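# Place the yellow sponge beside the blue foam block

## Task

Set the yellow sponge down on the same desk as the blue foam block, close beside it with just a small gap. Both foam blocks have to stay where they were and keep their orientation; nothing new may end up on the floor; the cartons must stay upright on their desks; the robot must not tip over or finish leaning; and the result must hold by itself, not only because the robot is holding it.

## Robot and tools

Robot: a Hello Robot Stretch 3 with one arm. It has a two-wheeled base (0.33 m long, 0.34 m wide), a lift that rides on a mast, and a telescoping arm that reaches out to the robot's right. The arm carries a wrist (yaw, pitch, roll) and a gripper. The base cannot drive sideways, so to move the gripper forward or back you drive the base. Turning in place pivots about the point midway between the drive wheels, 0.05 m behind the front edge. With the arm retracted and the wrist folded, the robot sweeps a circle of radius 0.28 m; an unfolded, level wrist reaches past that circle.

Frames: the base frame has its origin on the floor between the drive wheels, x forward, y left, z up. hand_pose is reported in this frame at the point where the closed fingertips meet. With all wrist joints at zero, that hand frame has x pointing up, y pointing back along the arm toward the mast, and z pointing to the rear. The odometry frame is the base frame as it was when the scene began. Heading is in radians, positive to the left, from -3.142 to 3.142.

execute_actions(actions, cameras): actions is a list holding one action or none. An empty list only reports state and images. An action may contain "base", "joints", or both, plus an optional "contact_limits"; all parts start at the same moment. "base" takes exactly one key, and both keys are offsets from where the base last measured itself: translate_m is a straight drive in metres, forward positive, range -1 to 1; rotate_rad is a turn in place in radians, left (counter-clockwise) positive, range -3.2 to 3.2. "joints" is a single object of absolute targets keyed by joint name: lift_m 0 to 1.1 (arm height); arm_m 0 to 0.52 (extension); wrist_yaw_rad -1.345 to 4.42 (0 points along the arm, positive swings toward the front, 3.0 folds over the base); wrist_pitch_rad -1.57 to 0.451 (0 level, negative tips the fingers down); wrist_roll_rad -2.911 to 2.911; gripper_m -0.089 to 0.179 (larger is wider; the true fingertip gap is about 0.007 less when nearly shut and 0.025 less when fully open); head_pan_rad -3.953 to 1.73 (-1.57 looks along the arm); head_tilt_rad -1.53 to 0.419 (negative looks down). contact_limits accepts only arm_m, an effort percentage from 1 to 100, and stops the arm once its effort reaches that level; smaller values are gentler. cameras picks any of head_camera, nav_camera, wrist_camera or all; leaving it out means all, and [] means none. An unknown key or an out-of-range value causes the whole call to be refused. A single action runs for 15 s at most. Joints you leave out may keep pushing toward their earlier targets.

wait(seconds, 0 to 10) lets time pass without new commands and returns the current state. zoom_image(camera, region [x0,y0,x1,y1] in pixels, up to 504x504) enlarges part of that camera's latest image. finished_scene(scene) ends the scene and cannot be undone; use it only once the sponge stays in place by itself.

Results: base_status and joint_status give how each motion ended. "done" means the target was reached; for the base it only means the wheels turned the commanded amount, slip included. "off_target" means it stopped short and may still be pushing. "contact_stop" means the arm or lift hit something and went slack. "torque_fault" means a wrist servo shut off for 10 s. on_its_own lists uncommanded behaviour; "held at" there is a target, not a measured position. motor_effort is in percent, with the peak in brackets; readings are noisy and biased. lidar_m gives 12 sector ranges, sector 1 straight ahead and the rest counter-clockwise, measured in a plane 0.17 m up, so it sees table legs but not tabletops. wrist_depth_mm and head_depth_mm are 7x7 grids of median depth. base_tilt shows lean in degrees, with an offset of up to about 4 degrees. Neither gripper_m nor "done" confirms that you are holding something.

Gripping: command gripper_m below the object's width to grasp; to let go, open at least 0.02 wider than the point where the fingers made contact.

Wrist safety: fold or unfold (yaw to 3.0) only with lift_m between 0.32 and 0.95, pitch -0.4 and roll near 0. If yaw goes below -0.4, keep pitch at -0.5 or lower.

Speed: the base drives fast (0.30 m/s, 1.9 rad/s) only when lift_m < 0.30, arm_m < 0.03 and wrist_yaw_rad > 2.54; otherwise it is capped at 0.10 m/s and 0.63 rad/s.

Things to avoid: dropping or flinging the sponge, shifting or rotating the foam blocks, knocking cartons over, and pushing hard. With the gripper more than about 0.45 m up, pushing against something rigid can tip the robot, and a second push after a contact stop is riskier still. Never drive while the gripper is pressed against or hooked on something. If the robot snags or leans, undo the last move in small steps, pull the gripper free, and lower lift_m to about 0.2 if it stays tilted. Loose objects may now and then get a small nudge, so look again before finishing.

Each tool is called after "Request:" as name(argument=value, ...) on one line, values as JSON.

## Session

Request:
execute_actions(actions=[])

Scene clock: 0.00 s.
base_odometry: x=+0.000 y=+0.000 heading=+0.000 (m, m, rad; odometry frame)
turned_by_wheels: +0.000 (rad since the last result)
turned_by_imu: +0.000 (rad since the last result)
base_tilt: forward=+3.0 right=+0.2 (deg)
lidar_m: 1.59 1.85 2.46 2.12 2.48 1.59 1.20 1.48 2.44 1.93 1.98 2.00
head_depth_mm: 1842 1819 1848 1882 1883 1915 1913 / 1805 1838 1823 1836 1842 1877 1888 / 1787 1823 1808 1826 1864 1900 1882 / 1791 1813 1815 1823 1834 1861 1845 / 1740 1771 1777 1804 1811 1851 1828 / 1731 1722 1726 1739 1744 1785 1743 / 1712 1680 1717 1727 1721 1736 1768
base_status: not commanded
joint_positions: lift_m=+0.552 arm_m=+0.003 wrist_yaw_rad=+3.038 wrist_pitch_rad=-0.320 wrist_roll_rad=+0.014 gripper_m=+0.037 head_pan_rad=+0.001 head_tilt_rad=-0.003
joint_status: not commanded
motor_effort: left_wheel=+0 right_wheel=+0 lift_m=+25 arm_m=+1 wrist_yaw_rad=+1 wrist_pitch_rad=+7 wrist_roll_rad=+0 gripper_m=+0 head_pan_rad=+1 head_tilt_rad=+3 (%)
hand_pose: x=+0.0031 y=+0.0866 z=+0.5878 quat_wxyz=(+0.149, +0.707, +0.075, +0.687) (m; base frame)
wrist_depth_mm: - - - - - - - / - - - - - - - / - - - - - - - / - - - - - - - / - - - - - - - / 857 886 - 916 974 - - / 724 733 761 790 795 803 827
pictures: head_camera (sideways: a quarter turn clockwise sets it upright), nav_camera (sideways: a quarter turn counterclockwise sets it upright), wrist_camera
Images, in order (width x height): head_camera 896x504, nav_camera 672x504, wrist_camera 644x364.

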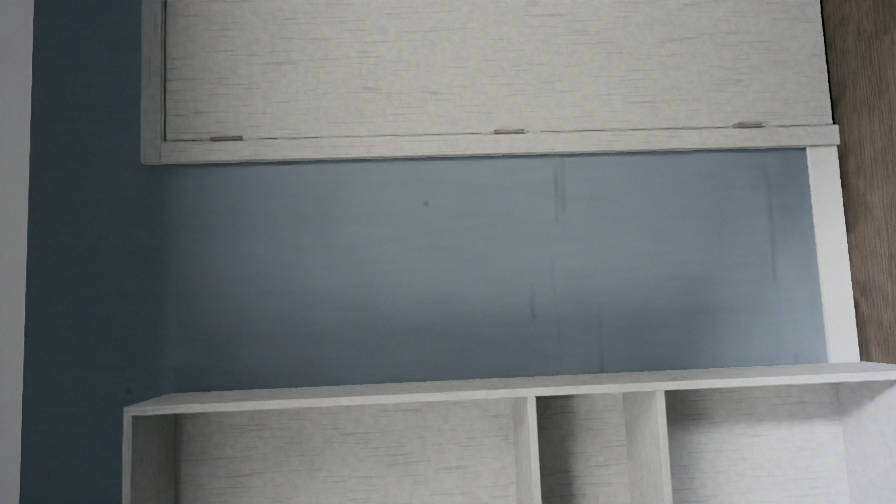

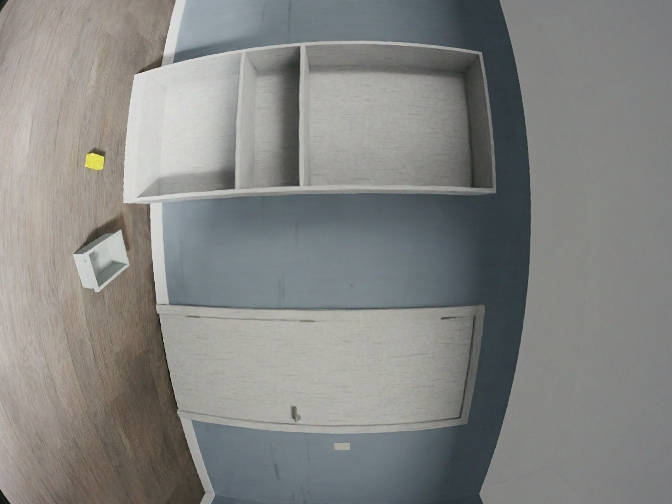

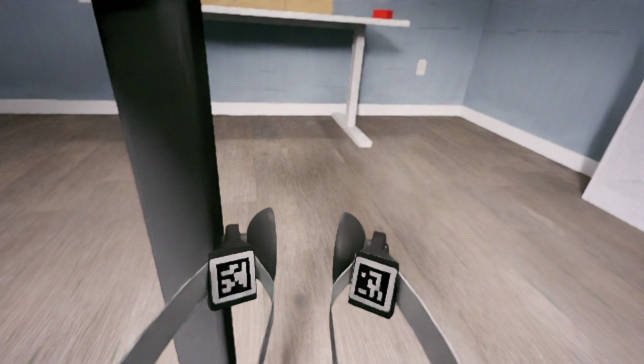

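Request:
execute_actions(actions=[{"base":{"translate_m":0.75},"joints":{"lift_m":0.28,"head_pan_rad":1.2,"head_tilt_rad":-0.4}}], cameras=["nav_camera"])

Request:
execute_actions(actions=[{"base":{"rotate_rad":1.57},"joints":{"head_pan_rad":1.5}}], cameras=["nav_camera"])

Request:
execute_actions(actions=[{"base":{"translate_m":0.5},"joints":{"lift_m":0.4,"head_pan_rad":-1.57,"head_tilt_rad":-1.0}}], cameras=[])

Request:
execute_actions(actions=[{"joints":{"wrist_yaw_rad":0,"wrist_pitch_rad":-0.4,"gripper_m":0.15}}], cameras=[])

Request:
execute_actions(actions=[{"joints":{"wrist_pitch_rad":-1.5}}], cameras=["head_camera","wrist_camera"])

Scene clock: 7.80 s.
base_odometry: x=+0.750 y=+0.000 heading=+0.000 (m, m, rad; odometry frame)
turned_by_wheels: +0.000 (rad since the last result)
turned_by_imu: +0.001 (rad since the last result)
base_tilt: forward=+3.0 right=+0.2 (deg)
lidar_m: 1.14 0.87 1.32 2.08 2.42 2.32 2.30 2.19 2.20 1.79 1.81 1.19
head_depth_mm: 1138 1218 1316 1345 1551 1466 1268 / 1093 1171 1270 1370 1591 1519 1296 / 1656 1769 1917 2089 2065 1609 1304 / 1953 2115 2347 2519 2066 1604 1313 / 2247 2422 2581 2722 2086 1600 1305 / 2151 2299 2432 2682 2118 1623 1319 / 2048 2173 2343 2489 2111 1634 1324
base_status: done
joint_positions: lift_m=+0.281 arm_m=+0.003 wrist_yaw_rad=+3.038 wrist_pitch_rad=-0.320 wrist_roll_rad=+0.014 gripper_m=+0.037 head_pan_rad=+1.193 head_tilt_rad=-0.395
joint_status: all done
motor_effort: left_wheel=+0(9) right_wheel=+0(7) lift_m=+9(21) arm_m=+1(0) wrist_yaw_rad=+0(0) wrist_pitch_rad=+7(7) wrist_roll_rad=+0(0) gripper_m=+0(0) head_pan_rad=+4(52) head_tilt_rad=-3(31) (%)
hand_pose: x=+0.0031 y=+0.0866 z=+0.3160 quat_wxyz=(+0.150, +0.707, +0.076, +0.687) (m; base frame)
wrist_depth_mm: - - - - - - - / - - - - - - - / - - - - - - - / 839 855 908 931 991 981 847 / 632 648 - 714 728 724 746 / 529 541 - 559 587 598 617 / 447 465 - 496 486 498 501
pictures: nav_camera (sideways: a quarter turn counterclockwise sets it upright)
camera_calibration (this result's frames):
nav_camera: T_world_to_cam=[[0.157874, 0.379937, 0.91144, -1.1412], [0.923954, -0.382503, -0.000593551, 0.0482456], [0.348403, 0.842223, -0.411432, 0.491421], [0, 0, 0, 1]] pos_world=[-0.0356231, 0.0381543, 1.24235]
Images, in order (width x height): nav_camera 672x504.

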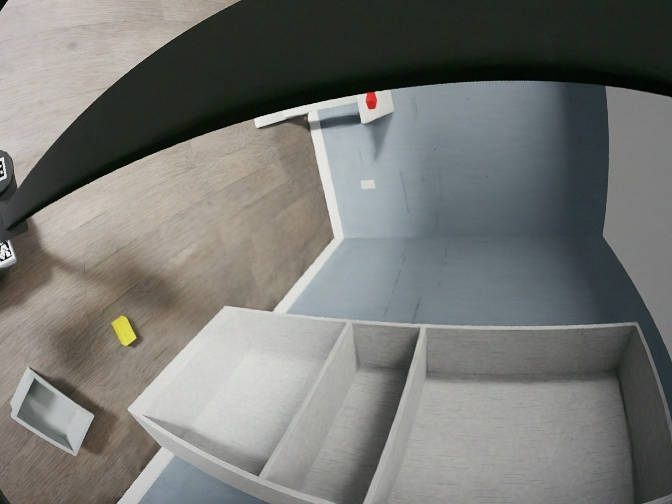

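Scene clock: 9.90 s.
base_odometry: x=+0.750 y=+0.000 heading=+1.570 (m, m, rad; odometry frame)
turned_by_wheels: +1.570 (rad since the last result)
turned_by_imu: +1.554 (rad since the last result)
base_tilt: forward=+3.0 right=+0.2 (deg)
lidar_m: 2.08 2.43 2.81 1.95 2.19 2.20 1.79 1.83 1.19 1.14 0.87 1.32
head_depth_mm: 2349 2570 2828 2903 2058 1578 1292 / 2334 2488 2666 2865 2091 1599 1299 / 2250 2466 2062 2743 2088 1591 1301 / 2207 2393 1937 2718 2061 1595 1311 / 2160 2345 1891 2661 2074 1611 1315 / 2137 2319 1862 2592 2087 1612 1326 / 2072 2237 1872 2589 2121 1623 1315
base_status: done
joint_positions: lift_m=+0.281 arm_m=+0.003 wrist_yaw_rad=+3.038 wrist_pitch_rad=-0.320 wrist_roll_rad=+0.014 gripper_m=+0.037 head_pan_rad=+1.493 head_tilt_rad=-0.396
joint_status: all done
motor_effort: left_wheel=-1(9) right_wheel=+1(8) lift_m=+9(9) arm_m=+1(1) wrist_yaw_rad=+0(1) wrist_pitch_rad=+6(7) wrist_roll_rad=+0(0) gripper_m=+0(0) head_pan_rad=+4(32) head_tilt_rad=-2(3) (%)
hand_pose: x=+0.0031 y=+0.0865 z=+0.3160 quat_wxyz=(+0.150, +0.707, +0.076, +0.687) (m; base frame)
wrist_depth_mm: - - - - - - - / - - - - - - - / - - - - - - - / 842 843 906 936 966 - - / 649 661 - 718 735 742 780 / 523 534 - 555 584 611 612 / 453 470 - 495 485 497 507
pictures: nav_camera (sideways: a quarter turn counterclockwise sets it upright)
camera_calibration (this result's frames):
nav_camera: T_world_to_cam=[[0.0385911, 0.409898, 0.911315, -1.14031], [0.995719, -0.0924353, -0.000589052, 0.047802], [0.0839962, 0.907435, -0.41171, 0.493396], [0, 0, 0, 1]] pos_world=[-0.0450349, 0.0241053, 1.24235]
Images, in order (width x height): nav_camera 672x504.

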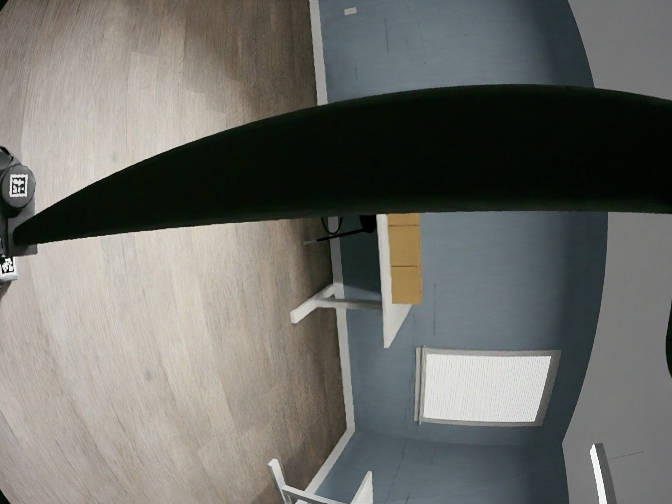

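Scene clock: 16.23 s.
base_odometry: x=+0.750 y=+0.500 heading=+1.570 (m, m, rad; odometry frame)
turned_by_wheels: +0.000 (rad since the last result)
turned_by_imu: +0.001 (rad since the last result)
base_tilt: forward=+3.0 right=+0.2 (deg)
lidar_m: 1.59 2.05 2.05 2.23 2.04 2.64 2.29 1.71 1.17 0.82 0.94 1.41
head_depth_mm: 1057 1287 1559 1457 1286 1177 1082 / 1017 1261 1584 1452 1303 1197 - / 897 943 1366 1430 1313 - - / 928 1171 1444 1422 1293 1185 - / 922 881 1427 1410 1306 1189 1080 / 915 881 1396 1407 1316 1186 1083 / 904 884 1373 1400 1321 1191 1083
base_status: done
joint_positions: lift_m=+0.399 arm_m=+0.003 wrist_yaw_rad=+3.038 wrist_pitch_rad=-0.320 wrist_roll_rad=+0.014 gripper_m=+0.037 head_pan_rad=-1.563 head_tilt_rad=-0.988
joint_status: all done
motor_effort: left_wheel=-2(9) right_wheel=+1(6) lift_m=+40(44) arm_m=+0(1) wrist_yaw_rad=+0(1) wrist_pitch_rad=+7(7) wrist_roll_rad=+0(0) gripper_m=+0(0) head_pan_rad=-4(53) head_tilt_rad=-7(42) (%)
hand_pose: x=+0.0031 y=+0.0865 z=+0.4344 quat_wxyz=(+0.150, +0.707, +0.076, +0.687) (m; base frame)
wrist_depth_mm: - - - - - - - / - - - - - - - / - - - - - - - / - - - - - - - / 828 838 - 899 927 970 - / 672 694 - 730 761 761 806 / 578 581 593 603 612 634 646
pictures: none
No camera images: the call's "cameras" was empty. Leave "cameras" out to get every camera's image.

Scene clock: 18.77 s.
base_odometry: x=+0.750 y=+0.500 heading=+1.570 (m, m, rad; odometry frame)
turned_by_wheels: +0.000 (rad since the last result)
turned_by_imu: +0.000 (rad since the last result)
base_tilt: forward=+3.0 right=+0.2 (deg)
lidar_m: 1.58 2.05 2.05 2.24 2.05 2.64 2.29 1.71 1.17 0.82 0.94 1.41
head_depth_mm: 1059 1289 1565 1455 1281 1175 1087 / 1021 1258 1564 1457 1306 1191 - / 899 938 1378 1425 1304 - - / 919 1162 1444 1415 1307 1176 - / 920 883 1421 1405 1307 1180 1077 / 920 880 1396 1396 1307 1179 1080 / 910 887 1375 1396 1323 1185 1083
base_status: not commanded
joint_positions: lift_m=+0.399 arm_m=+0.003 wrist_yaw_rad=+0.002 wrist_pitch_rad=-0.414 wrist_roll_rad=+0.014 gripper_m=+0.150 head_pan_rad=-1.563 head_tilt_rad=-0.988
joint_status: all done
motor_effort: left_wheel=-2(2) right_wheel=+1(1) lift_m=+40(39) arm_m=+0(1) wrist_yaw_rad=-1(3) wrist_pitch_rad=+6(7) wrist_roll_rad=+0(0) gripper_m=+0(85) head_pan_rad=-4(4) head_tilt_rad=-6(6) (%)
hand_pose: x=-0.0210 y=-0.3728 z=+0.4129 quat_wxyz=(+0.688, +0.145, -0.696, -0.146) (m; base frame)
wrist_depth_mm: 667 687 702 737 777 835 842 / 720 760 769 766 856 905 930 / 774 811 858 856 969 997 - / 726 745 792 807 - - - / 652 666 702 726 824 848 886 / 644 617 637 662 666 661 608 / 517 540 551 569 575 557 563
pictures: none
No camera images: the call's "cameras" was empty. Leave "cameras" out to get every camera's image.

Scene clock: 20.17 s.
base_odometry: x=+0.750 y=+0.500 heading=+1.570 (m, m, rad; odometry frame)
turned_by_wheels: +0.000 (rad since the last result)
turned_by_imu: +0.000 (rad since the last result)
base_tilt: forward=+3.0 right=+0.2 (deg)
lidar_m: 1.59 2.05 2.05 2.24 2.05 2.64 2.29 1.71 1.17 0.82 0.94 1.41
head_depth_mm: 1065 1290 1572 1454 1278 1178 1091 / 1016 1259 1555 1458 1300 1197 - / 901 936 1368 1433 1302 - - / 922 1169 1461 1415 1291 1198 - / 925 885 1433 1418 1313 1183 1079 / 920 884 1391 1411 1309 1184 1077 / 912 881 1373 1402 1307 1187 1083
base_status: not commanded
joint_positions: lift_m=+0.399 arm_m=+0.003 wrist_yaw_rad=+0.002 wrist_pitch_rad=-1.495 wrist_roll_rad=+0.014 gripper_m=+0.150 head_pan_rad=-1.563 head_tilt_rad=-0.988
joint_status: all done
motor_effort: left_wheel=-2(2) right_wheel=+1(1) lift_m=+40(40) arm_m=+0(1) wrist_yaw_rad=-1(2) wrist_pitch_rad=-3(5) wrist_roll_rad=+0(0) gripper_m=+0(1) head_pan_rad=-3(4) head_tilt_rad=-6(6) (%)
hand_pose: x=-0.0216 y=-0.1431 z=+0.2806 quat_wxyz=(+0.515, +0.478, -0.521, -0.484) (m; base frame)
wrist_depth_mm: 416 418 425 431 431 440 442 / 421 431 436 433 437 445 454 / 430 436 444 442 443 448 454 / 434 434 441 - 455 460 468 / 438 438 451 - - 467 469 / 449 457 457 - - - 480 / 456 466 472 - - - 486
pictures: head_camera (sideways: a quarter turn clockwise sets it upright), wrist_camera
camera_calibration (this result's frames):
head_camera: T_world_to_cam=[[0.0212178, 0.854848, -0.518445, 0.698463], [0.999698, -0.0245676, 0.000404725, -0.00148233], [-0.012391, -0.518297, -0.855111, 1.07497], [0, 0, 0, 1]] pos_world=[-0.0000180192, -0.0399612, 1.28134]
wrist_camera: T_world_to_cam=[[-0.998611, -0.0473382, 0.0231142, -0.0426006], [-0.0449391, 0.99445, 0.0951285, 0.145289], [-0.0274892, 0.0939576, -0.995197, 0.45277], [0, 0, 0, 1]] pos_world=[-0.0235661, -0.189041, 0.437758]
Images, in order (width x height): head_camera 896x504, wrist_camera 644x364.

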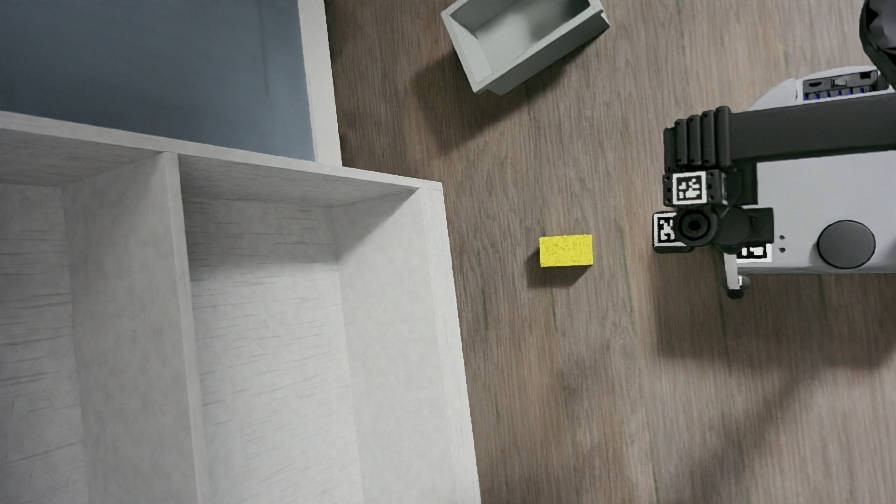

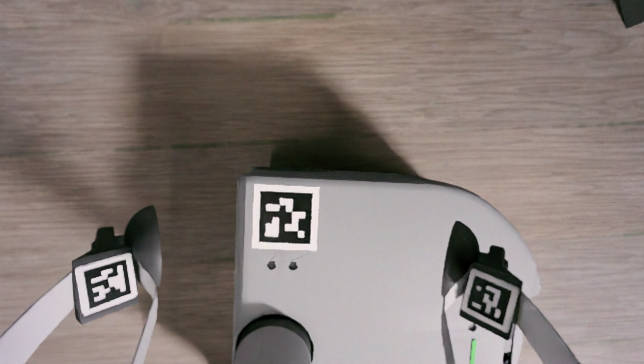

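Request:
execute_actions(actions=[{"joints":{"arm_m":0.36,"lift_m":0.25}}], cameras=["wrist_camera"])

Scene clock: 25.47 s.
base_odometry: x=+0.750 y=+0.500 heading=+1.570 (m, m, rad; odometry frame)
turned_by_wheels: +0.000 (rad since the last result)
turned_by_imu: +0.000 (rad since the last result)
base_tilt: forward=+3.0 right=+0.2 (deg)
lidar_m: 1.58 2.05 2.06 2.24 2.05 2.65 2.29 1.71 1.17 0.82 0.94 1.41
head_depth_mm: 1056 1281 1564 1467 1281 1179 1086 / 1015 1267 1566 1450 1313 1195 - / 899 940 1380 1425 1302 1202 - / 924 1161 1446 1403 1281 1196 - / 927 880 1425 1411 1306 1181 1079 / 916 884 1398 1401 1309 1183 1085 / 909 884 1355 1397 1321 1186 1081
base_status: not commanded
joint_positions: lift_m=+0.251 arm_m=+0.360 wrist_yaw_rad=+0.000 wrist_pitch_rad=-1.497 wrist_roll_rad=+0.014 gripper_m=+0.150 head_pan_rad=-1.563 head_tilt_rad=-0.988
joint_status: all done
motor_effort: left_wheel=-2(2) right_wheel=+1(1) lift_m=+9(35) arm_m=+7(6) wrist_yaw_rad=+0(2) wrist_pitch_rad=-2(2) wrist_roll_rad=+0(0) gripper_m=+0(0) head_pan_rad=-3(3) head_tilt_rad=-6(6) (%)
hand_pose: x=-0.0216 y=-0.4995 z=+0.1322 quat_wxyz=(+0.515, +0.478, -0.521, -0.485) (m; base frame)
wrist_depth_mm: 278 280 280 283 288 289 292 / 281 282 284 287 290 296 299 / 282 289 289 294 295 298 301 / 288 290 290 295 299 303 305 / 291 295 297 300 304 309 308 / 295 302 303 307 314 312 314 / 302 303 309 312 315 318 322
pictures: wrist_camera
camera_calibration (this result's frames):
wrist_camera: T_world_to_cam=[[-0.998704, -0.0453686, 0.023049, -0.0550408], [-0.0429445, 0.9944, 0.0965618, 0.513633], [-0.0273008, 0.0954469, -0.99506, 0.339296], [0, 0, 0, 1]] pos_world=[-0.0236487, -0.545639, 0.289291]
Images, in order (width x height): wrist_camera 644x364.

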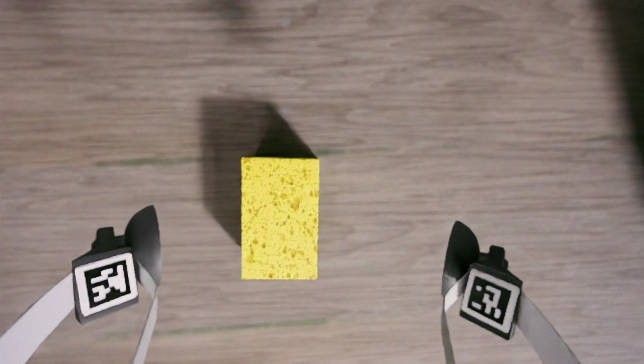

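Offset ~2.5 cm forward.

Request:
execute_actions(actions=[{"base":{"translate_m":0.025},"joints":{"lift_m":0.14}}], cameras=[])

Request:
execute_actions(actions=[{"joints":{"gripper_m":0.03}}], cameras=[])

Request:
execute_actions(actions=[{"base":{"rotate_rad":0.8},"joints":{"lift_m":1.0,"arm_m":0,"head_pan_rad":0,"head_tilt_rad":-0.3}}])

Scene clock: 28.67 s.
base_odometry: x=+0.750 y=+0.525 heading=+1.570 (m, m, rad; odometry frame)
turned_by_wheels: +0.000 (rad since the last result)
turned_by_imu: +0.000 (rad since the last result)
base_tilt: forward=+3.0 right=+0.2 (deg)
lidar_m: 1.56 2.02 2.04 2.22 2.47 2.66 2.31 1.71 1.17 0.82 0.93 1.41
head_depth_mm: 1048 1283 1569 1454 1263 1181 1081 / 803 1222 1562 1457 1310 1184 - / 919 977 1334 1431 1290 1194 - / 926 1151 1445 1417 1276 1199 - / 920 885 1422 1409 1314 1179 1072 / 917 881 1385 1422 1314 1179 1080 / 907 884 1368 1395 1318 1183 1084
base_status: done
joint_positions: lift_m=+0.141 arm_m=+0.360 wrist_yaw_rad=+0.000 wrist_pitch_rad=-1.497 wrist_roll_rad=+0.014 gripper_m=+0.150 head_pan_rad=-1.563 head_tilt_rad=-0.988
joint_status: all done
motor_effort: left_wheel=-1(4) right_wheel=+1(5) lift_m=+9(11) arm_m=+6(7) wrist_yaw_rad=+2(0) wrist_pitch_rad=-2(2) wrist_roll_rad=+0(0) gripper_m=+0(0) head_pan_rad=-4(3) head_tilt_rad=-7(6) (%)
hand_pose: x=-0.0216 y=-0.4995 z=+0.0222 quat_wxyz=(+0.515, +0.478, -0.521, -0.485) (m; base frame)
wrist_depth_mm: 172 174 176 177 179 182 183 / 175 177 179 181 182 185 186 / 178 179 180 183 185 187 190 / 181 182 182 141 186 188 191 / 183 185 186 142 190 193 194 / 185 188 187 144 193 196 198 / 189 191 191 147 196 199 200
pictures: none
No camera images: the call's "cameras" was empty. Leave "cameras" out to get every camera's image.

Scene clock: 30.37 s.
base_odometry: x=+0.750 y=+0.525 heading=+1.570 (m, m, rad; odometry frame)
turned_by_wheels: +0.000 (rad since the last result)
turned_by_imu: +0.000 (rad since the last result)
base_tilt: forward=+3.0 right=+0.2 (deg)
lidar_m: 1.56 2.02 2.04 2.23 2.47 2.67 2.31 1.70 1.16 0.82 0.93 1.40
head_depth_mm: 1058 1276 1567 1470 1269 1175 1082 / 804 1225 1554 1459 1303 1190 - / 922 978 1326 1439 1309 1196 - / 927 1160 1455 1417 1284 1192 - / 927 880 1427 1401 1311 1183 1078 / 918 883 1394 1410 1320 1183 1078 / 904 884 1367 1400 1319 1182 1085
base_status: not commanded
joint_positions: lift_m=+0.141 arm_m=+0.360 wrist_yaw_rad=+0.000 wrist_pitch_rad=-1.497 wrist_roll_rad=+0.014 gripper_m=+0.031 head_pan_rad=-1.563 head_tilt_rad=-0.988
joint_status: all done
motor_effort: left_wheel=-1(1) right_wheel=+1(0) lift_m=+9(9) arm_m=+6(6) wrist_yaw_rad=+1(1) wrist_pitch_rad=-2(1) wrist_roll_rad=+0(0) gripper_m=-14(85) head_pan_rad=-3(5) head_tilt_rad=-6(6) (%)
hand_pose: x=-0.0216 y=-0.4995 z=+0.0222 quat_wxyz=(+0.515, +0.478, -0.521, -0.485) (m; base frame)
wrist_depth_mm: 173 174 175 178 179 181 184 / 175 176 178 180 182 184 186 / 177 180 181 182 185 186 189 / 179 181 182 138 187 190 192 / 183 185 139 140 190 192 195 / 185 186 142 142 193 195 198 / 188 190 190 144 196 198 201
pictures: none
No camera images: the call's "cameras" was empty. Leave "cameras" out to get every camera's image.

Scene clock: 39.03 s.
base_odometry: x=+0.750 y=+0.525 heading=+2.370 (m, m, rad; odometry frame)
turned_by_wheels: +0.800 (rad since the last result)
turned_by_imu: +0.796 (rad since the last result)
base_tilt: forward=+2.9 right=+0.2 (deg)
lidar_m: 2.04 2.24 2.22 2.96 2.79 2.32 1.34 0.82 1.04 0.93 1.90 1.56
head_depth_mm: 1689 1793 1925 1384 2133 1720 1383 / 1818 1933 2066 1489 2251 1736 1378 / 1954 2093 2177 1616 2323 1736 1385 / 2110 2261 2437 1952 2267 1755 1396 / 2266 2460 2650 2903 2413 1772 1389 / 2490 2707 2931 3151 2401 1766 1402 / 2610 2770 2878 2960 2389 1765 1406
base_status: done
joint_positions: lift_m=+0.999 arm_m=+0.003 wrist_yaw_rad=+0.000 wrist_pitch_rad=-1.497 wrist_roll_rad=+0.014 gripper_m=+0.031 head_pan_rad=-0.007 head_tilt_rad=-0.310
joint_status: all done
joint sent to its limit — the command would take arm_m past its lower limit, so that joint was sent only as far as its limit.
motor_effort: left_wheel=-1(7) right_wheel=+1(6) lift_m=+39(39) arm_m=-5(4) wrist_yaw_rad=+0(0) wrist_pitch_rad=-2(2) wrist_roll_rad=+0(0) gripper_m=-13(13) head_pan_rad=+5(53) head_tilt_rad=+6(43) (%)
hand_pose: x=-0.0216 y=-0.1430 z=+0.8806 quat_wxyz=(+0.515, +0.478, -0.521, -0.485) (m; base frame)
wrist_depth_mm: 984 - - - - 960 903 / 994 - - - - - - / - - - - - - - / - - - 138 - - - / - - 140 140 - - - / - - 141 142 - - - / - - - 144 - - -
pictures: head_camera (sideways: a quarter turn clockwise sets it upright), nav_camera (sideways: a quarter turn counterclockwise sets it upright), wrist_camera
camera_calibration (this result's frames):
head_camera: T_world_to_cam=[[-0.340003, 0.0299466, -0.939947, 1.25008], [0.031698, 0.99929, 0.0203713, -0.0215812], [0.93989, -0.0228681, -0.340711, 0.40002], [0, 0, 0, 1]] pos_world=[0.0497423, -0.00672214, 1.31174]
nav_camera: T_world_to_cam=[[0.332013, -0.00894024, 0.943232, -1.18376], [-0.0216727, -0.999763, -0.00184736, 0.0556464], [0.943026, -0.0198291, -0.332128, 0.384591], [0, 0, 0, 1]] pos_world=[0.0315507, 0.0526763, 1.2444]
wrist_camera: T_world_to_cam=[[-0.998701, -0.0454388, 0.02304, -0.056121], [-0.0430097, 0.994377, 0.0967674, 0.0867117], [-0.0273075, 0.0956508, -0.99504, 1.05], [0, 0, 0, 1]] pos_world=[-0.0236459, -0.189207, 1.03769]
Images, in order (width x height): head_camera 896x504, nav_camera 672x504, wrist_camera 644x364.

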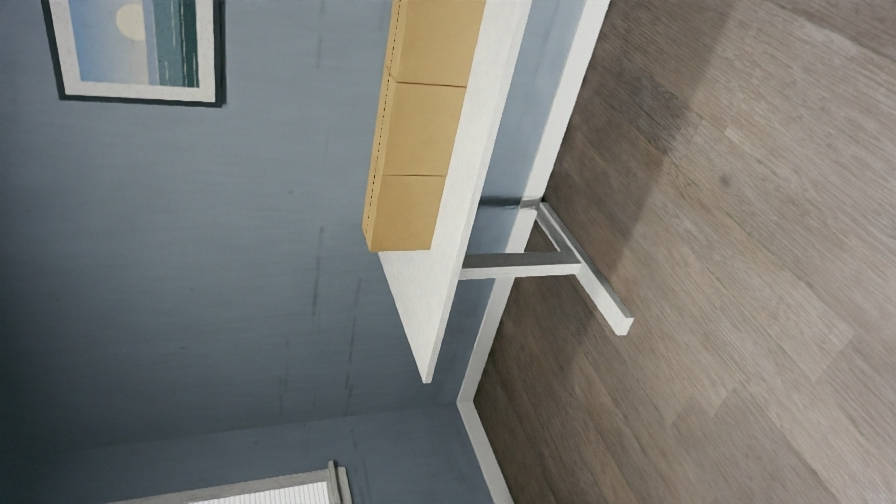

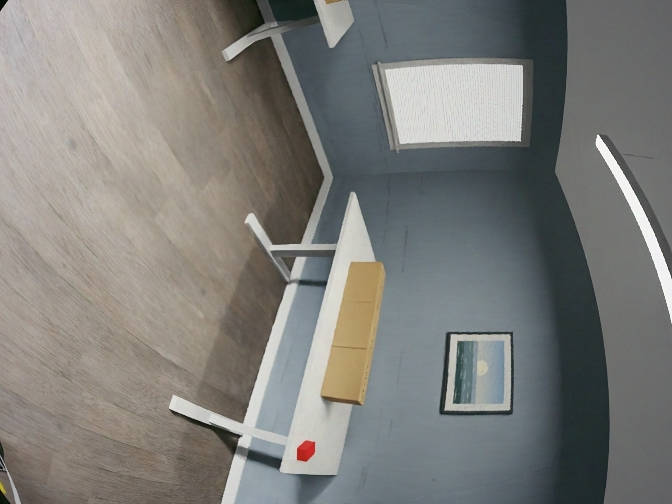

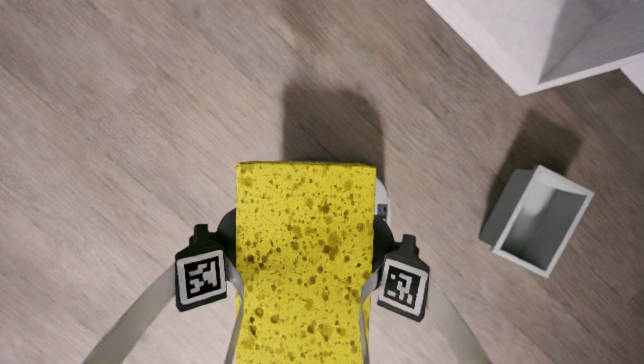

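Blue not visible; check the other desk.

Request:
execute_actions(actions=[{"base":{"rotate_rad":1.1}}], cameras=["nav_camera"])

Scene clock: 42.43 s.
base_odometry: x=+0.750 y=+0.525 heading=-2.814 (m, m, rad; odometry frame)
turned_by_wheels: +1.100 (rad since the last result)
turned_by_imu: +1.095 (rad since the last result)
base_tilt: forward=+2.9 right=+0.2 (deg)
lidar_m: 2.05 3.05 2.31 2.34 1.29 0.82 1.04 0.93 2.00 1.56 2.04 2.24
head_depth_mm: 2144 2285 2424 2579 2270 1707 1374 / 2179 2358 2416 2669 2326 1750 1383 / 2229 2382 2503 2739 2351 1739 1388 / 2292 2398 2549 2256 2343 1758 1392 / 2328 2474 2598 2885 2343 1773 1398 / 2379 2549 2711 2899 2410 1757 1391 / 2439 2567 2762 3023 2409 1782 1407
base_status: done
joint_positions: lift_m=+0.999 arm_m=+0.003 wrist_yaw_rad=+0.000 wrist_pitch_rad=-1.497 wrist_roll_rad=+0.014 gripper_m=+0.031 head_pan_rad=-0.007 head_tilt_rad=-0.310
joint_status: not commanded
motor_effort: left_wheel=-2(6) right_wheel=+1(5) lift_m=+39(40) arm_m=-4(4) wrist_yaw_rad=+1(1) wrist_pitch_rad=-2(2) wrist_roll_rad=+0(0) gripper_m=-14(13) head_pan_rad=+3(4) head_tilt_rad=+6(6) (%)
hand_pose: x=-0.0216 y=-0.1430 z=+0.8806 quat_wxyz=(+0.515, +0.478, -0.521, -0.485) (m; base frame)
wrist_depth_mm: - - 991 - - - - / - - - - - - - / - - - - - - - / - - - 138 - - 987 / - - 139 140 - - - / - - 141 142 - - - / - - - 144 - - -
pictures: nav_camera (sideways: a quarter turn counterclockwise sets it upright)
camera_calibration (this result's frames):
nav_camera: T_world_to_cam=[[0.332007, -0.00892788, 0.943235, -1.18376], [-0.0216357, -0.999764, -0.00184746, 0.0556464], [0.943029, -0.0197941, -0.332121, 0.384582], [0, 0, 0, 1]] pos_world=[0.0315492, 0.0526772, 1.2444]
Images, in order (width x height): nav_camera 672x504.

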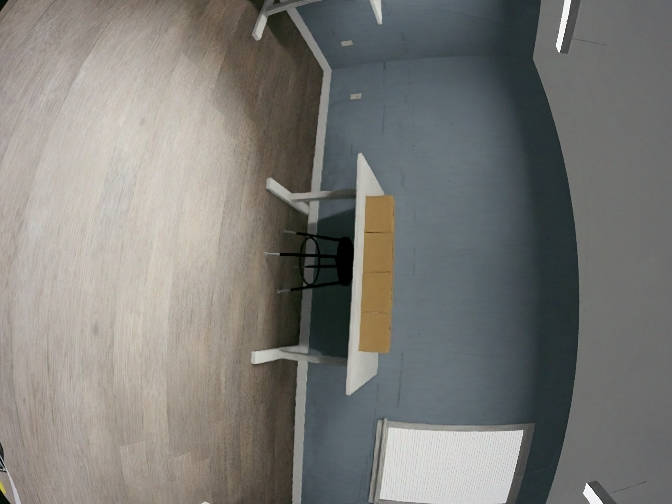

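A third desk.

Request:
execute_actions(actions=[{"base":{"rotate_rad":1.0}}], cameras=["nav_camera"])

Scene clock: 45.70 s.
base_odometry: x=+0.750 y=+0.525 heading=-1.814 (m, m, rad; odometry frame)
turned_by_wheels: +1.000 (rad since the last result)
turned_by_imu: +0.995 (rad since the last result)
base_tilt: forward=+3.1 right=+0.2 (deg)
lidar_m: 2.67 2.31 1.33 0.82 1.04 0.93 1.93 1.56 2.03 2.23 2.40 2.97
head_depth_mm: 2792 2987 3281 3378 2308 1712 1370 / 2700 2812 3084 3294 2303 1731 1380 / 2593 2760 2574 3084 2334 1749 1378 / 2468 2656 2213 2984 2343 1754 1386 / 2369 2523 2072 2908 2370 1760 1402 / 2297 2445 2544 2741 2376 1781 1400 / 2205 2360 2428 2652 2366 1771 1416
base_status: done
joint_positions: lift_m=+0.999 arm_m=+0.003 wrist_yaw_rad=+0.000 wrist_pitch_rad=-1.497 wrist_roll_rad=+0.014 gripper_m=+0.031 head_pan_rad=-0.007 head_tilt_rad=-0.310
joint_status: not commanded
motor_effort: left_wheel=-2(6) right_wheel=+1(5) lift_m=+39(39) arm_m=-4(4) wrist_yaw_rad=+0(0) wrist_pitch_rad=-2(2) wrist_roll_rad=+0(0) gripper_m=-14(13) head_pan_rad=+4(4) head_tilt_rad=+5(6) (%)
hand_pose: x=-0.0216 y=-0.1430 z=+0.8806 quat_wxyz=(+0.515, +0.478, -0.521, -0.485) (m; base frame)
wrist_depth_mm: 1000 980 - - - - - / - - - - - - - / - - - - - - - / - - - 138 - - - / - - 139 140 - - - / - - 141 142 - - - / - - - 144 - - -
pictures: nav_camera (sideways: a quarter turn counterclockwise sets it upright)
camera_calibration (this result's frames):
nav_camera: T_world_to_cam=[[0.332002, -0.00892268, 0.943236, -1.18376], [-0.0216201, -0.999765, -0.00184753, 0.0556464], [0.943031, -0.0197795, -0.332117, 0.384576], [0, 0, 0, 1]] pos_world=[0.0315487, 0.0526776, 1.2444]
Images, in order (width x height): nav_camera 672x504.

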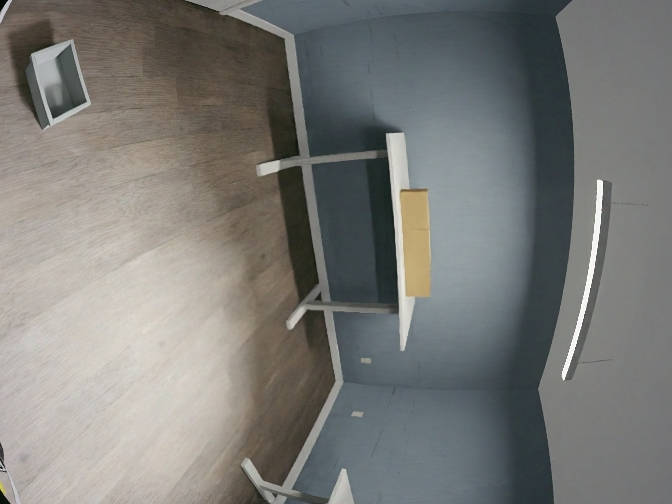

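Request:
execute_actions(actions=[{"base":{"rotate_rad":0.244},"joints":{"head_pan_rad":-2.6,"head_tilt_rad":-0.6}}], cameras=[])

Request:
execute_actions(actions=[{"base":{"translate_m":-0.6}}], cameras=["nav_camera"])

Scene clock: 49.47 s.
base_odometry: x=+0.750 y=+0.525 heading=-1.570 (m, m, rad; odometry frame)
turned_by_wheels: +0.244 (rad since the last result)
turned_by_imu: +0.243 (rad since the last result)
base_tilt: forward=+3.0 right=+0.2 (deg)
lidar_m: 2.31 1.70 1.17 0.82 0.93 1.41 1.56 2.03 2.04 2.23 2.39 2.67
head_depth_mm: 1600 1721 1436 2014 - - - / 1660 1777 1449 2183 - - 1100 / 1733 1438 1450 2268 - - 1144 / 1806 1464 2279 2286 - - 1170 / 1886 1555 2423 - - 1289 1179 / 1990 1638 2066 - - - 1157 / 2045 2252 2676 - - - -
base_status: done
joint_positions: lift_m=+0.999 arm_m=+0.003 wrist_yaw_rad=+0.000 wrist_pitch_rad=-1.497 wrist_roll_rad=+0.014 gripper_m=+0.031 head_pan_rad=-2.593 head_tilt_rad=-0.593
joint_status: all done
motor_effort: left_wheel=-2(7) right_wheel=+2(4) lift_m=+39(39) arm_m=-4(4) wrist_yaw_rad=+0(0) wrist_pitch_rad=-2(2) wrist_roll_rad=+0(0) gripper_m=-14(13) head_pan_rad=-4(53) head_tilt_rad=-4(26) (%)
hand_pose: x=-0.0216 y=-0.1430 z=+0.8806 quat_wxyz=(+0.515, +0.478, -0.521, -0.485) (m; base frame)
wrist_depth_mm: - - - - - - - / - - - - - - - / - - - - - - - / - - - 138 - - - / - - 139 140 - - - / - - 141 142 - - - / - - - 144 - - -
pictures: none
No camera images: the call's "cameras" was empty. Leave "cameras" out to get every camera's image.

Scene clock: 56.40 s.
base_odometry: x=+0.750 y=+1.125 heading=-1.570 (m, m, rad; odometry frame)
turned_by_wheels: +0.000 (rad since the last result)
turned_by_imu: -0.001 (rad since the last result)
base_tilt: forward=+3.0 right=+0.2 (deg)
lidar_m: 3.35 1.63 1.05 0.72 1.05 1.33 0.97 0.97 1.68 2.31 2.69 3.23
head_depth_mm: 1120 1236 1279 1020 - - - / 1168 1285 1293 981 - - 1103 / 1200 1348 1306 1021 - - 1145 / 1264 1416 1182 1029 - - 1168 / 1325 1486 978 - - 1300 1174 / 1380 1569 1014 - - - 1158 / 1448 1657 1054 - - - -
base_status: done
joint_positions: lift_m=+0.999 arm_m=+0.003 wrist_yaw_rad=+0.000 wrist_pitch_rad=-1.497 wrist_roll_rad=+0.014 gripper_m=+0.031 head_pan_rad=-2.593 head_tilt_rad=-0.593
joint_status: not commanded
motor_effort: left_wheel=-1(7) right_wheel=+1(2) lift_m=+39(39) arm_m=-4(4) wrist_yaw_rad=+0(0) wrist_pitch_rad=-2(2) wrist_roll_rad=+0(0) gripper_m=-13(14) head_pan_rad=-4(3) head_tilt_rad=-4(4) (%)
hand_pose: x=-0.0216 y=-0.1430 z=+0.8806 quat_wxyz=(+0.515, +0.478, -0.521, -0.485) (m; base frame)
wrist_depth_mm: 989 987 - - - - - / 999 - - - - - - / - - - - - - - / - - - 138 - - - / - - 139 140 - - - / - - 142 142 - - - / - - - 145 - - -
pictures: nav_camera (sideways: a quarter turn counterclockwise sets it upright)
camera_calibration (this result's frames):
nav_camera: T_world_to_cam=[[-0.500107, -0.298038, 0.81306, -1.00889], [-0.509166, 0.860665, 0.00230334, 0.0532165], [-0.700459, -0.412831, -0.582176, 0.719981], [0, 0, 0, 1]] pos_world=[0.0268604, -0.0492581, 1.23932]
Images, in order (width x height): nav_camera 672x504.

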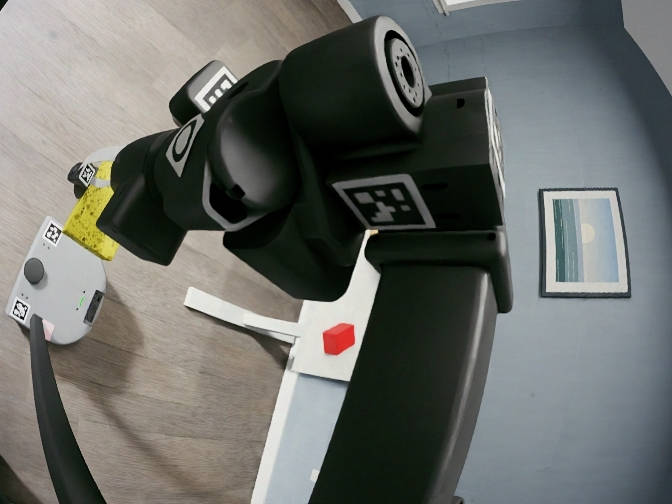

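Request:
execute_actions(actions=[{"base":{"translate_m":-0.3},"joints":{"lift_m":0.6}}], cameras=["nav_camera","head_camera"])

Scene clock: 61.80 s.
base_odometry: x=+0.750 y=+1.425 heading=-1.570 (m, m, rad; odometry frame)
turned_by_wheels: +0.000 (rad since the last result)
turned_by_imu: -0.001 (rad since the last result)
base_tilt: forward=+3.0 right=+0.2 (deg)
lidar_m: 3.22 1.34 0.78 1.00 1.01 1.18 1.10 0.68 1.42 2.77 2.40 2.96
head_depth_mm: 876 963 1072 1179 1410 1368 1168 / 909 1006 1116 941 770 1308 1170 / 940 1055 1167 952 747 615 1167 / 991 1110 1206 952 750 631 1167 / 1038 1167 1263 962 752 670 1180 / 1090 1233 1320 770 754 1308 1184 / 1136 1298 1349 758 757 1363 1186
base_status: done
joint_positions: lift_m=+0.601 arm_m=+0.003 wrist_yaw_rad=+0.000 wrist_pitch_rad=-1.497 wrist_roll_rad=+0.014 gripper_m=+0.031 head_pan_rad=-2.593 head_tilt_rad=-0.593
joint_status: all done
motor_effort: left_wheel=-1(7) right_wheel=+1(3) lift_m=+9(36) arm_m=-5(4) wrist_yaw_rad=+0(0) wrist_pitch_rad=-2(2) wrist_roll_rad=+0(0) gripper_m=-14(13) head_pan_rad=-5(4) head_tilt_rad=-4(4) (%)
hand_pose: x=-0.0216 y=-0.1430 z=+0.4822 quat_wxyz=(+0.515, +0.478, -0.521, -0.485) (m; base frame)
wrist_depth_mm: 606 614 618 634 621 648 648 / 606 627 629 639 637 646 652 / 629 635 642 642 654 626 636 / 643 641 651 138 664 671 681 / 647 650 139 140 - 684 698 / 646 650 141 142 - 693 704 / 657 672 682 144 - 707 709
pictures: head_camera (sideways: a quarter turn clockwise sets it upright), nav_camera (sideways: a quarter turn counterclockwise sets it upright)
camera_calibration (this result's frames):
head_camera: T_world_to_cam=[[0.51693, 0.283745, -0.807634, 1.07228], [0.496299, -0.868059, 0.0126853, -0.0144029], [-0.697474, -0.407385, -0.589548, 0.733794], [0, 0, 0, 1]] pos_world=[-0.0353415, -0.0178183, 1.2988]
nav_camera: T_world_to_cam=[[-0.500118, -0.29802, 0.81306, -1.00889], [-0.509137, 0.860683, 0.00230334, 0.0532163], [-0.700473, -0.412806, -0.582176, 0.719981], [0, 0, 0, 1]] pos_world=[0.0268587, -0.0492588, 1.23932]
Images, in order (width x height): head_camera 896x504, nav_camera 672x504.

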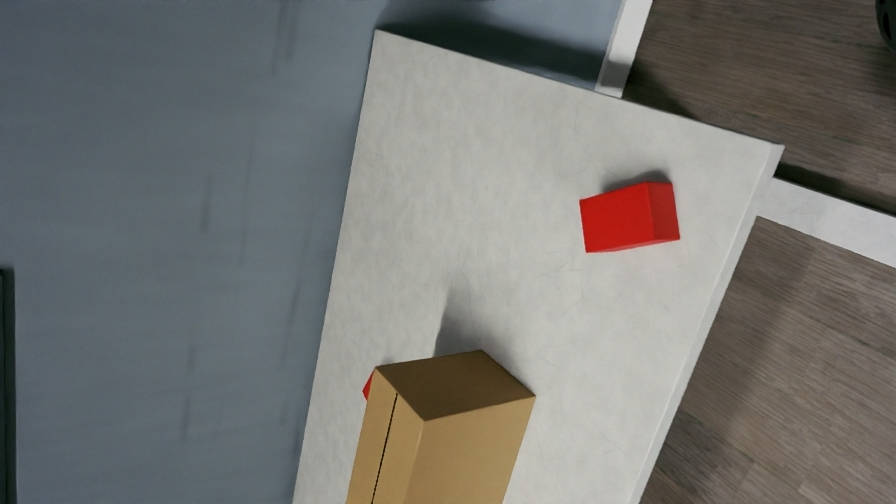

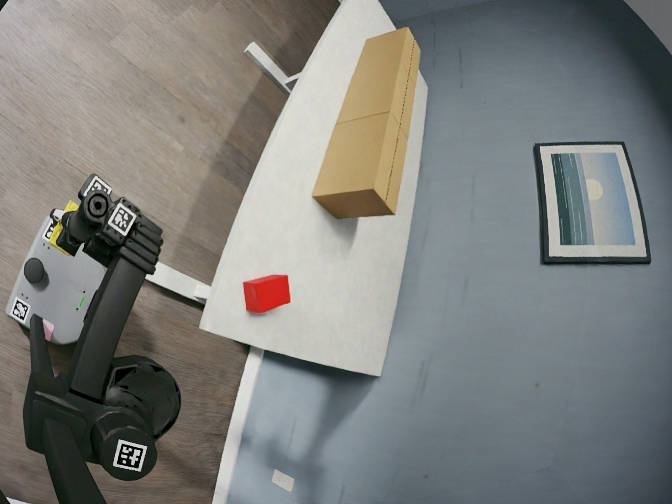

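Request:
execute_actions(actions=[{"base":{"rotate_rad":-1.43},"joints":{"head_pan_rad":1.2,"head_tilt_rad":-0.5}}], cameras=[])

Request:
execute_actions(actions=[{"base":{"translate_m":1.0}}], cameras=[])

Request:
execute_actions(actions=[{"base":{"translate_m":1.0}}], cameras=["nav_camera","head_camera"])

Scene clock: 66.87 s.
base_odometry: x=+0.750 y=+1.425 heading=-3.000 (m, m, rad; odometry frame)
turned_by_wheels: -1.430 (rad since the last result)
turned_by_imu: -1.424 (rad since the last result)
base_tilt: forward=+3.1 right=+0.3 (deg)
lidar_m: 2.38 2.49 3.51 3.22 1.30 0.78 1.00 1.05 1.13 0.68 0.70 1.56
head_depth_mm: 3469 3753 3490 2328 1808 1453 1210 / 3475 3823 3463 2369 1791 1454 1219 / 3308 3679 3557 2391 1817 1466 1221 / 3157 3549 3535 2425 1820 1468 1214 / 3134 3402 3554 2394 1806 1466 1221 / 2980 3271 3469 2444 1836 1463 1227 / 2914 3102 3319 2452 1843 1473 1233
base_status: done
joint_positions: lift_m=+0.601 arm_m=+0.003 wrist_yaw_rad=+0.000 wrist_pitch_rad=-1.497 wrist_roll_rad=+0.014 gripper_m=+0.031 head_pan_rad=+1.193 head_tilt_rad=-0.507
joint_status: all done
motor_effort: left_wheel=+2(6) right_wheel=-2(6) lift_m=+9(9) arm_m=-5(5) wrist_yaw_rad=+0(0) wrist_pitch_rad=-1(2) wrist_roll_rad=+0(0) gripper_m=-14(14) head_pan_rad=+4(52) head_tilt_rad=+4(17) (%)
hand_pose: x=-0.0216 y=-0.1430 z=+0.4822 quat_wxyz=(+0.515, +0.478, -0.521, -0.485) (m; base frame)
wrist_depth_mm: 619 605 590 629 626 647 638 / 627 616 642 634 638 650 646 / 632 634 649 649 644 657 655 / 634 640 647 138 658 671 663 / 638 649 139 140 - 679 690 / 662 675 141 142 - 694 715 / 669 666 670 145 - 710 711
pictures: none
No camera images: the call's "cameras" was empty. Leave "cameras" out to get every camera's image.

Scene clock: 77.97 s.
base_odometry: x=-0.240 y=+1.284 heading=-3.000 (m, m, rad; odometry frame)
turned_by_wheels: +0.000 (rad since the last result)
turned_by_imu: +0.001 (rad since the last result)
base_tilt: forward=+3.0 right=+0.2 (deg)
lidar_m: 1.77 1.42 2.22 3.20 2.68 2.01 1.72 1.05 1.17 1.14 0.80 1.69
head_depth_mm: 2294 2355 1551 2248 1799 1460 1220 / 2694 2816 2200 2344 1832 1466 1209 / 3124 3488 3301 2320 1818 1458 1218 / 3160 3531 3505 2420 1816 1465 1222 / 3061 3291 3465 2406 1801 1470 1227 / 2966 3187 3376 2443 1840 1472 1236 / 2850 3142 3419 2401 1840 1461 1247
base_status: done
joint_positions: lift_m=+0.601 arm_m=+0.003 wrist_yaw_rad=+0.000 wrist_pitch_rad=-1.497 wrist_roll_rad=+0.014 gripper_m=+0.031 head_pan_rad=+1.193 head_tilt_rad=-0.507
joint_status: not commanded
motor_effort: left_wheel=+1(7) right_wheel=-2(3) lift_m=+9(9) arm_m=-4(4) wrist_yaw_rad=-1(0) wrist_pitch_rad=-2(2) wrist_roll_rad=+0(0) gripper_m=-13(13) head_pan_rad=+4(5) head_tilt_rad=+4(4) (%)
hand_pose: x=-0.0216 y=-0.1430 z=+0.4822 quat_wxyz=(+0.515, +0.478, -0.521, -0.485) (m; base frame)
wrist_depth_mm: 605 614 619 624 638 644 658 / 600 626 637 636 649 643 657 / 628 631 629 651 651 649 663 / 639 647 649 138 658 661 680 / 641 659 139 140 - 684 696 / 661 662 142 141 - 698 707 / 650 668 681 144 - 696 711
pictures: none
No camera images: the call's "cameras" was empty. Leave "cameras" out to get every camera's image.

Scene clock: 89.07 s.
base_odometry: x=-1.230 y=+1.142 heading=-3.000 (m, m, rad; odometry frame)
turned_by_wheels: +0.000 (rad since the last result)
turned_by_imu: +0.001 (rad since the last result)
base_tilt: forward=+3.0 right=+0.2 (deg)
lidar_m: 0.77 0.81 0.60 1.27 3.78 2.89 2.71 1.61 0.91 1.18 1.05 0.79
head_depth_mm: 992 1063 1127 1069 811 1333 1205 / 1161 1247 1324 1066 812 903 1164 / 1407 1527 1518 1074 816 696 1107 / 1754 1967 1604 1080 818 679 1225 / 2384 2732 1619 765 793 660 1198 / 2930 3171 1144 944 825 662 1175 / 2866 3115 1550 1220 1665 1449 1232
base_status: done
joint_positions: lift_m=+0.601 arm_m=+0.003 wrist_yaw_rad=+0.000 wrist_pitch_rad=-1.497 wrist_roll_rad=+0.014 gripper_m=+0.031 head_pan_rad=+1.193 head_tilt_rad=-0.507
joint_status: not commanded
motor_effort: left_wheel=+1(6) right_wheel=-1(0) lift_m=+9(9) arm_m=-4(4) wrist_yaw_rad=+0(1) wrist_pitch_rad=-1(2) wrist_roll_rad=+0(0) gripper_m=-14(13) head_pan_rad=+4(4) head_tilt_rad=+3(4) (%)
hand_pose: x=-0.0216 y=-0.1430 z=+0.4822 quat_wxyz=(+0.515, +0.478, -0.521, -0.485) (m; base frame)
wrist_depth_mm: 601 619 620 631 640 639 615 / 619 627 628 640 648 653 666 / 636 625 638 655 653 654 669 / 635 638 646 138 662 678 695 / 650 658 139 140 - 690 692 / 650 658 141 141 - 686 700 / 672 676 668 144 - 699 702
pictures: head_camera (sideways: a quarter turn clockwise sets it upright), nav_camera (sideways: a quarter turn counterclockwise sets it upright)
camera_calibration (this result's frames):
head_camera: T_world_to_cam=[[-0.216762, -0.471277, -0.854934, 1.13842], [-0.91855, 0.395015, 0.0151419, -0.00897214], [0.330576, 0.788581, -0.518516, 0.635108], [0, 0, 0, 1]] pos_world=[0.0285746, 0.0392225, 1.30273]
nav_camera: T_world_to_cam=[[0.194585, 0.47219, 0.859752, -1.07401], [0.923894, -0.382647, 0.00105448, 0.0461005], [0.329479, 0.794114, -0.510711, 0.62072], [0, 0, 0, 1]] pos_world=[-0.0381211, 0.0318532, 1.24034]
Images, in order (width x height): head_camera 896x504, nav_camera 672x504.

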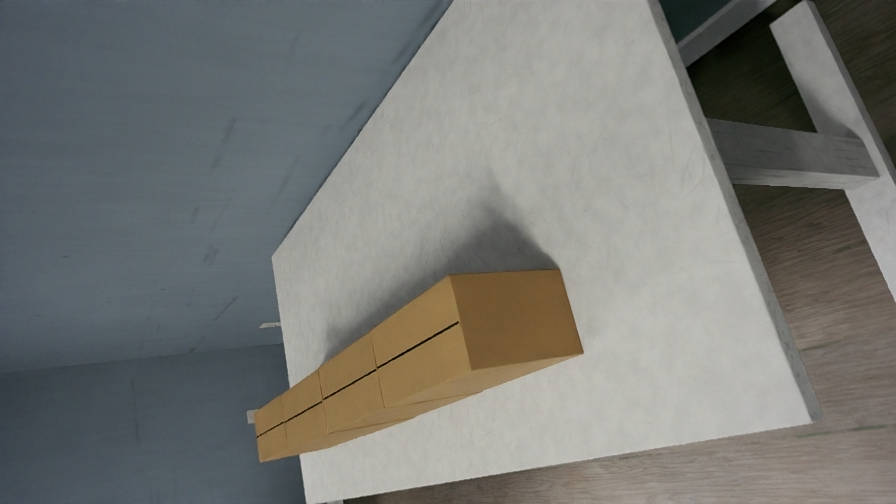

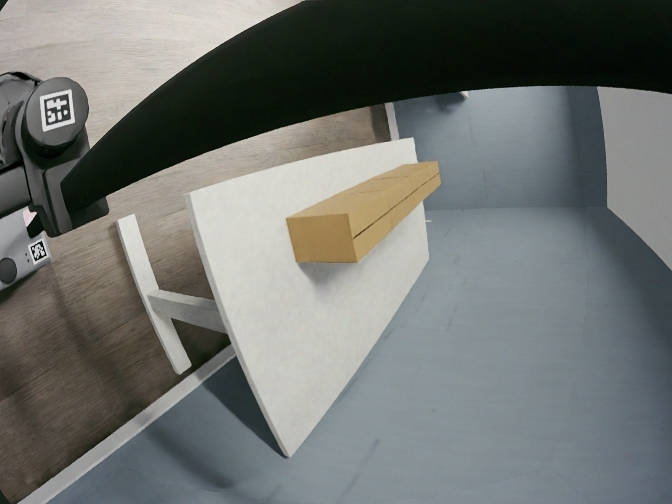

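Empty. Look at desk 1 from here.

Request:
execute_actions(actions=[{"joints":{"head_pan_rad":-2.3,"head_tilt_rad":-0.4}}], cameras=["nav_camera"])

Scene clock: 91.80 s.
base_odometry: x=-1.230 y=+1.142 heading=-3.000 (m, m, rad; odometry frame)
turned_by_wheels: +0.000 (rad since the last result)
turned_by_imu: +0.000 (rad since the last result)
base_tilt: forward=+3.0 right=+0.3 (deg)
lidar_m: 0.77 0.81 0.60 1.27 3.75 2.91 2.70 1.61 0.91 1.18 1.05 0.79
head_depth_mm: 1720 1876 1958 1097 994 1577 1289 / 1512 1672 1818 1059 913 1516 1285 / 1372 1520 1671 1296 917 1435 1296 / 1255 1365 1491 1308 925 1258 1284 / 1189 1267 1367 1317 1066 1549 1299 / 1093 1167 1252 1286 1454 1531 1305 / 1025 1090 1158 1237 1334 1445 1309
base_status: not commanded
joint_positions: lift_m=+0.601 arm_m=+0.003 wrist_yaw_rad=+0.000 wrist_pitch_rad=-1.497 wrist_roll_rad=+0.014 gripper_m=+0.031 head_pan_rad=-2.293 head_tilt_rad=-0.409
joint_status: all done
motor_effort: left_wheel=+1(1) right_wheel=-1(2) lift_m=+9(9) arm_m=-4(4) wrist_yaw_rad=+0(1) wrist_pitch_rad=-2(1) wrist_roll_rad=+0(0) gripper_m=-13(14) head_pan_rad=-4(52) head_tilt_rad=+5(18) (%)
hand_pose: x=-0.0216 y=-0.1430 z=+0.4822 quat_wxyz=(+0.515, +0.478, -0.521, -0.485) (m; base frame)
wrist_depth_mm: 608 615 616 633 631 638 607 / 620 622 641 644 636 650 655 / 629 635 641 653 656 659 656 / 641 638 638 138 662 666 688 / 640 643 139 140 - 684 699 / 659 658 141 142 - 693 696 / 672 670 677 144 - 705 704
pictures: nav_camera (sideways: a quarter turn counterclockwise sets it upright)
camera_calibration (this result's frames):
nav_camera: T_world_to_cam=[[-0.284934, -0.3136, 0.905797, -1.13114], [-0.740691, 0.671845, -0.000394646, 0.0581411], [-0.608432, -0.671028, -0.423712, 0.513238], [0, 0, 0, 1]] pos_world=[0.0330347, -0.0493899, 1.24207]
Images, in order (width x height): nav_camera 672x504.

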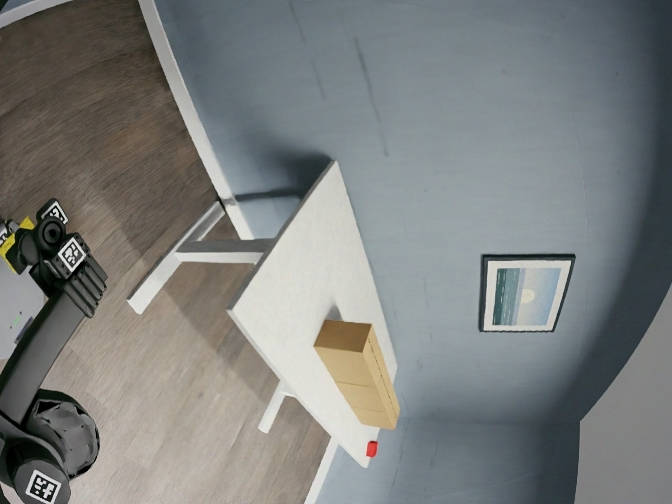

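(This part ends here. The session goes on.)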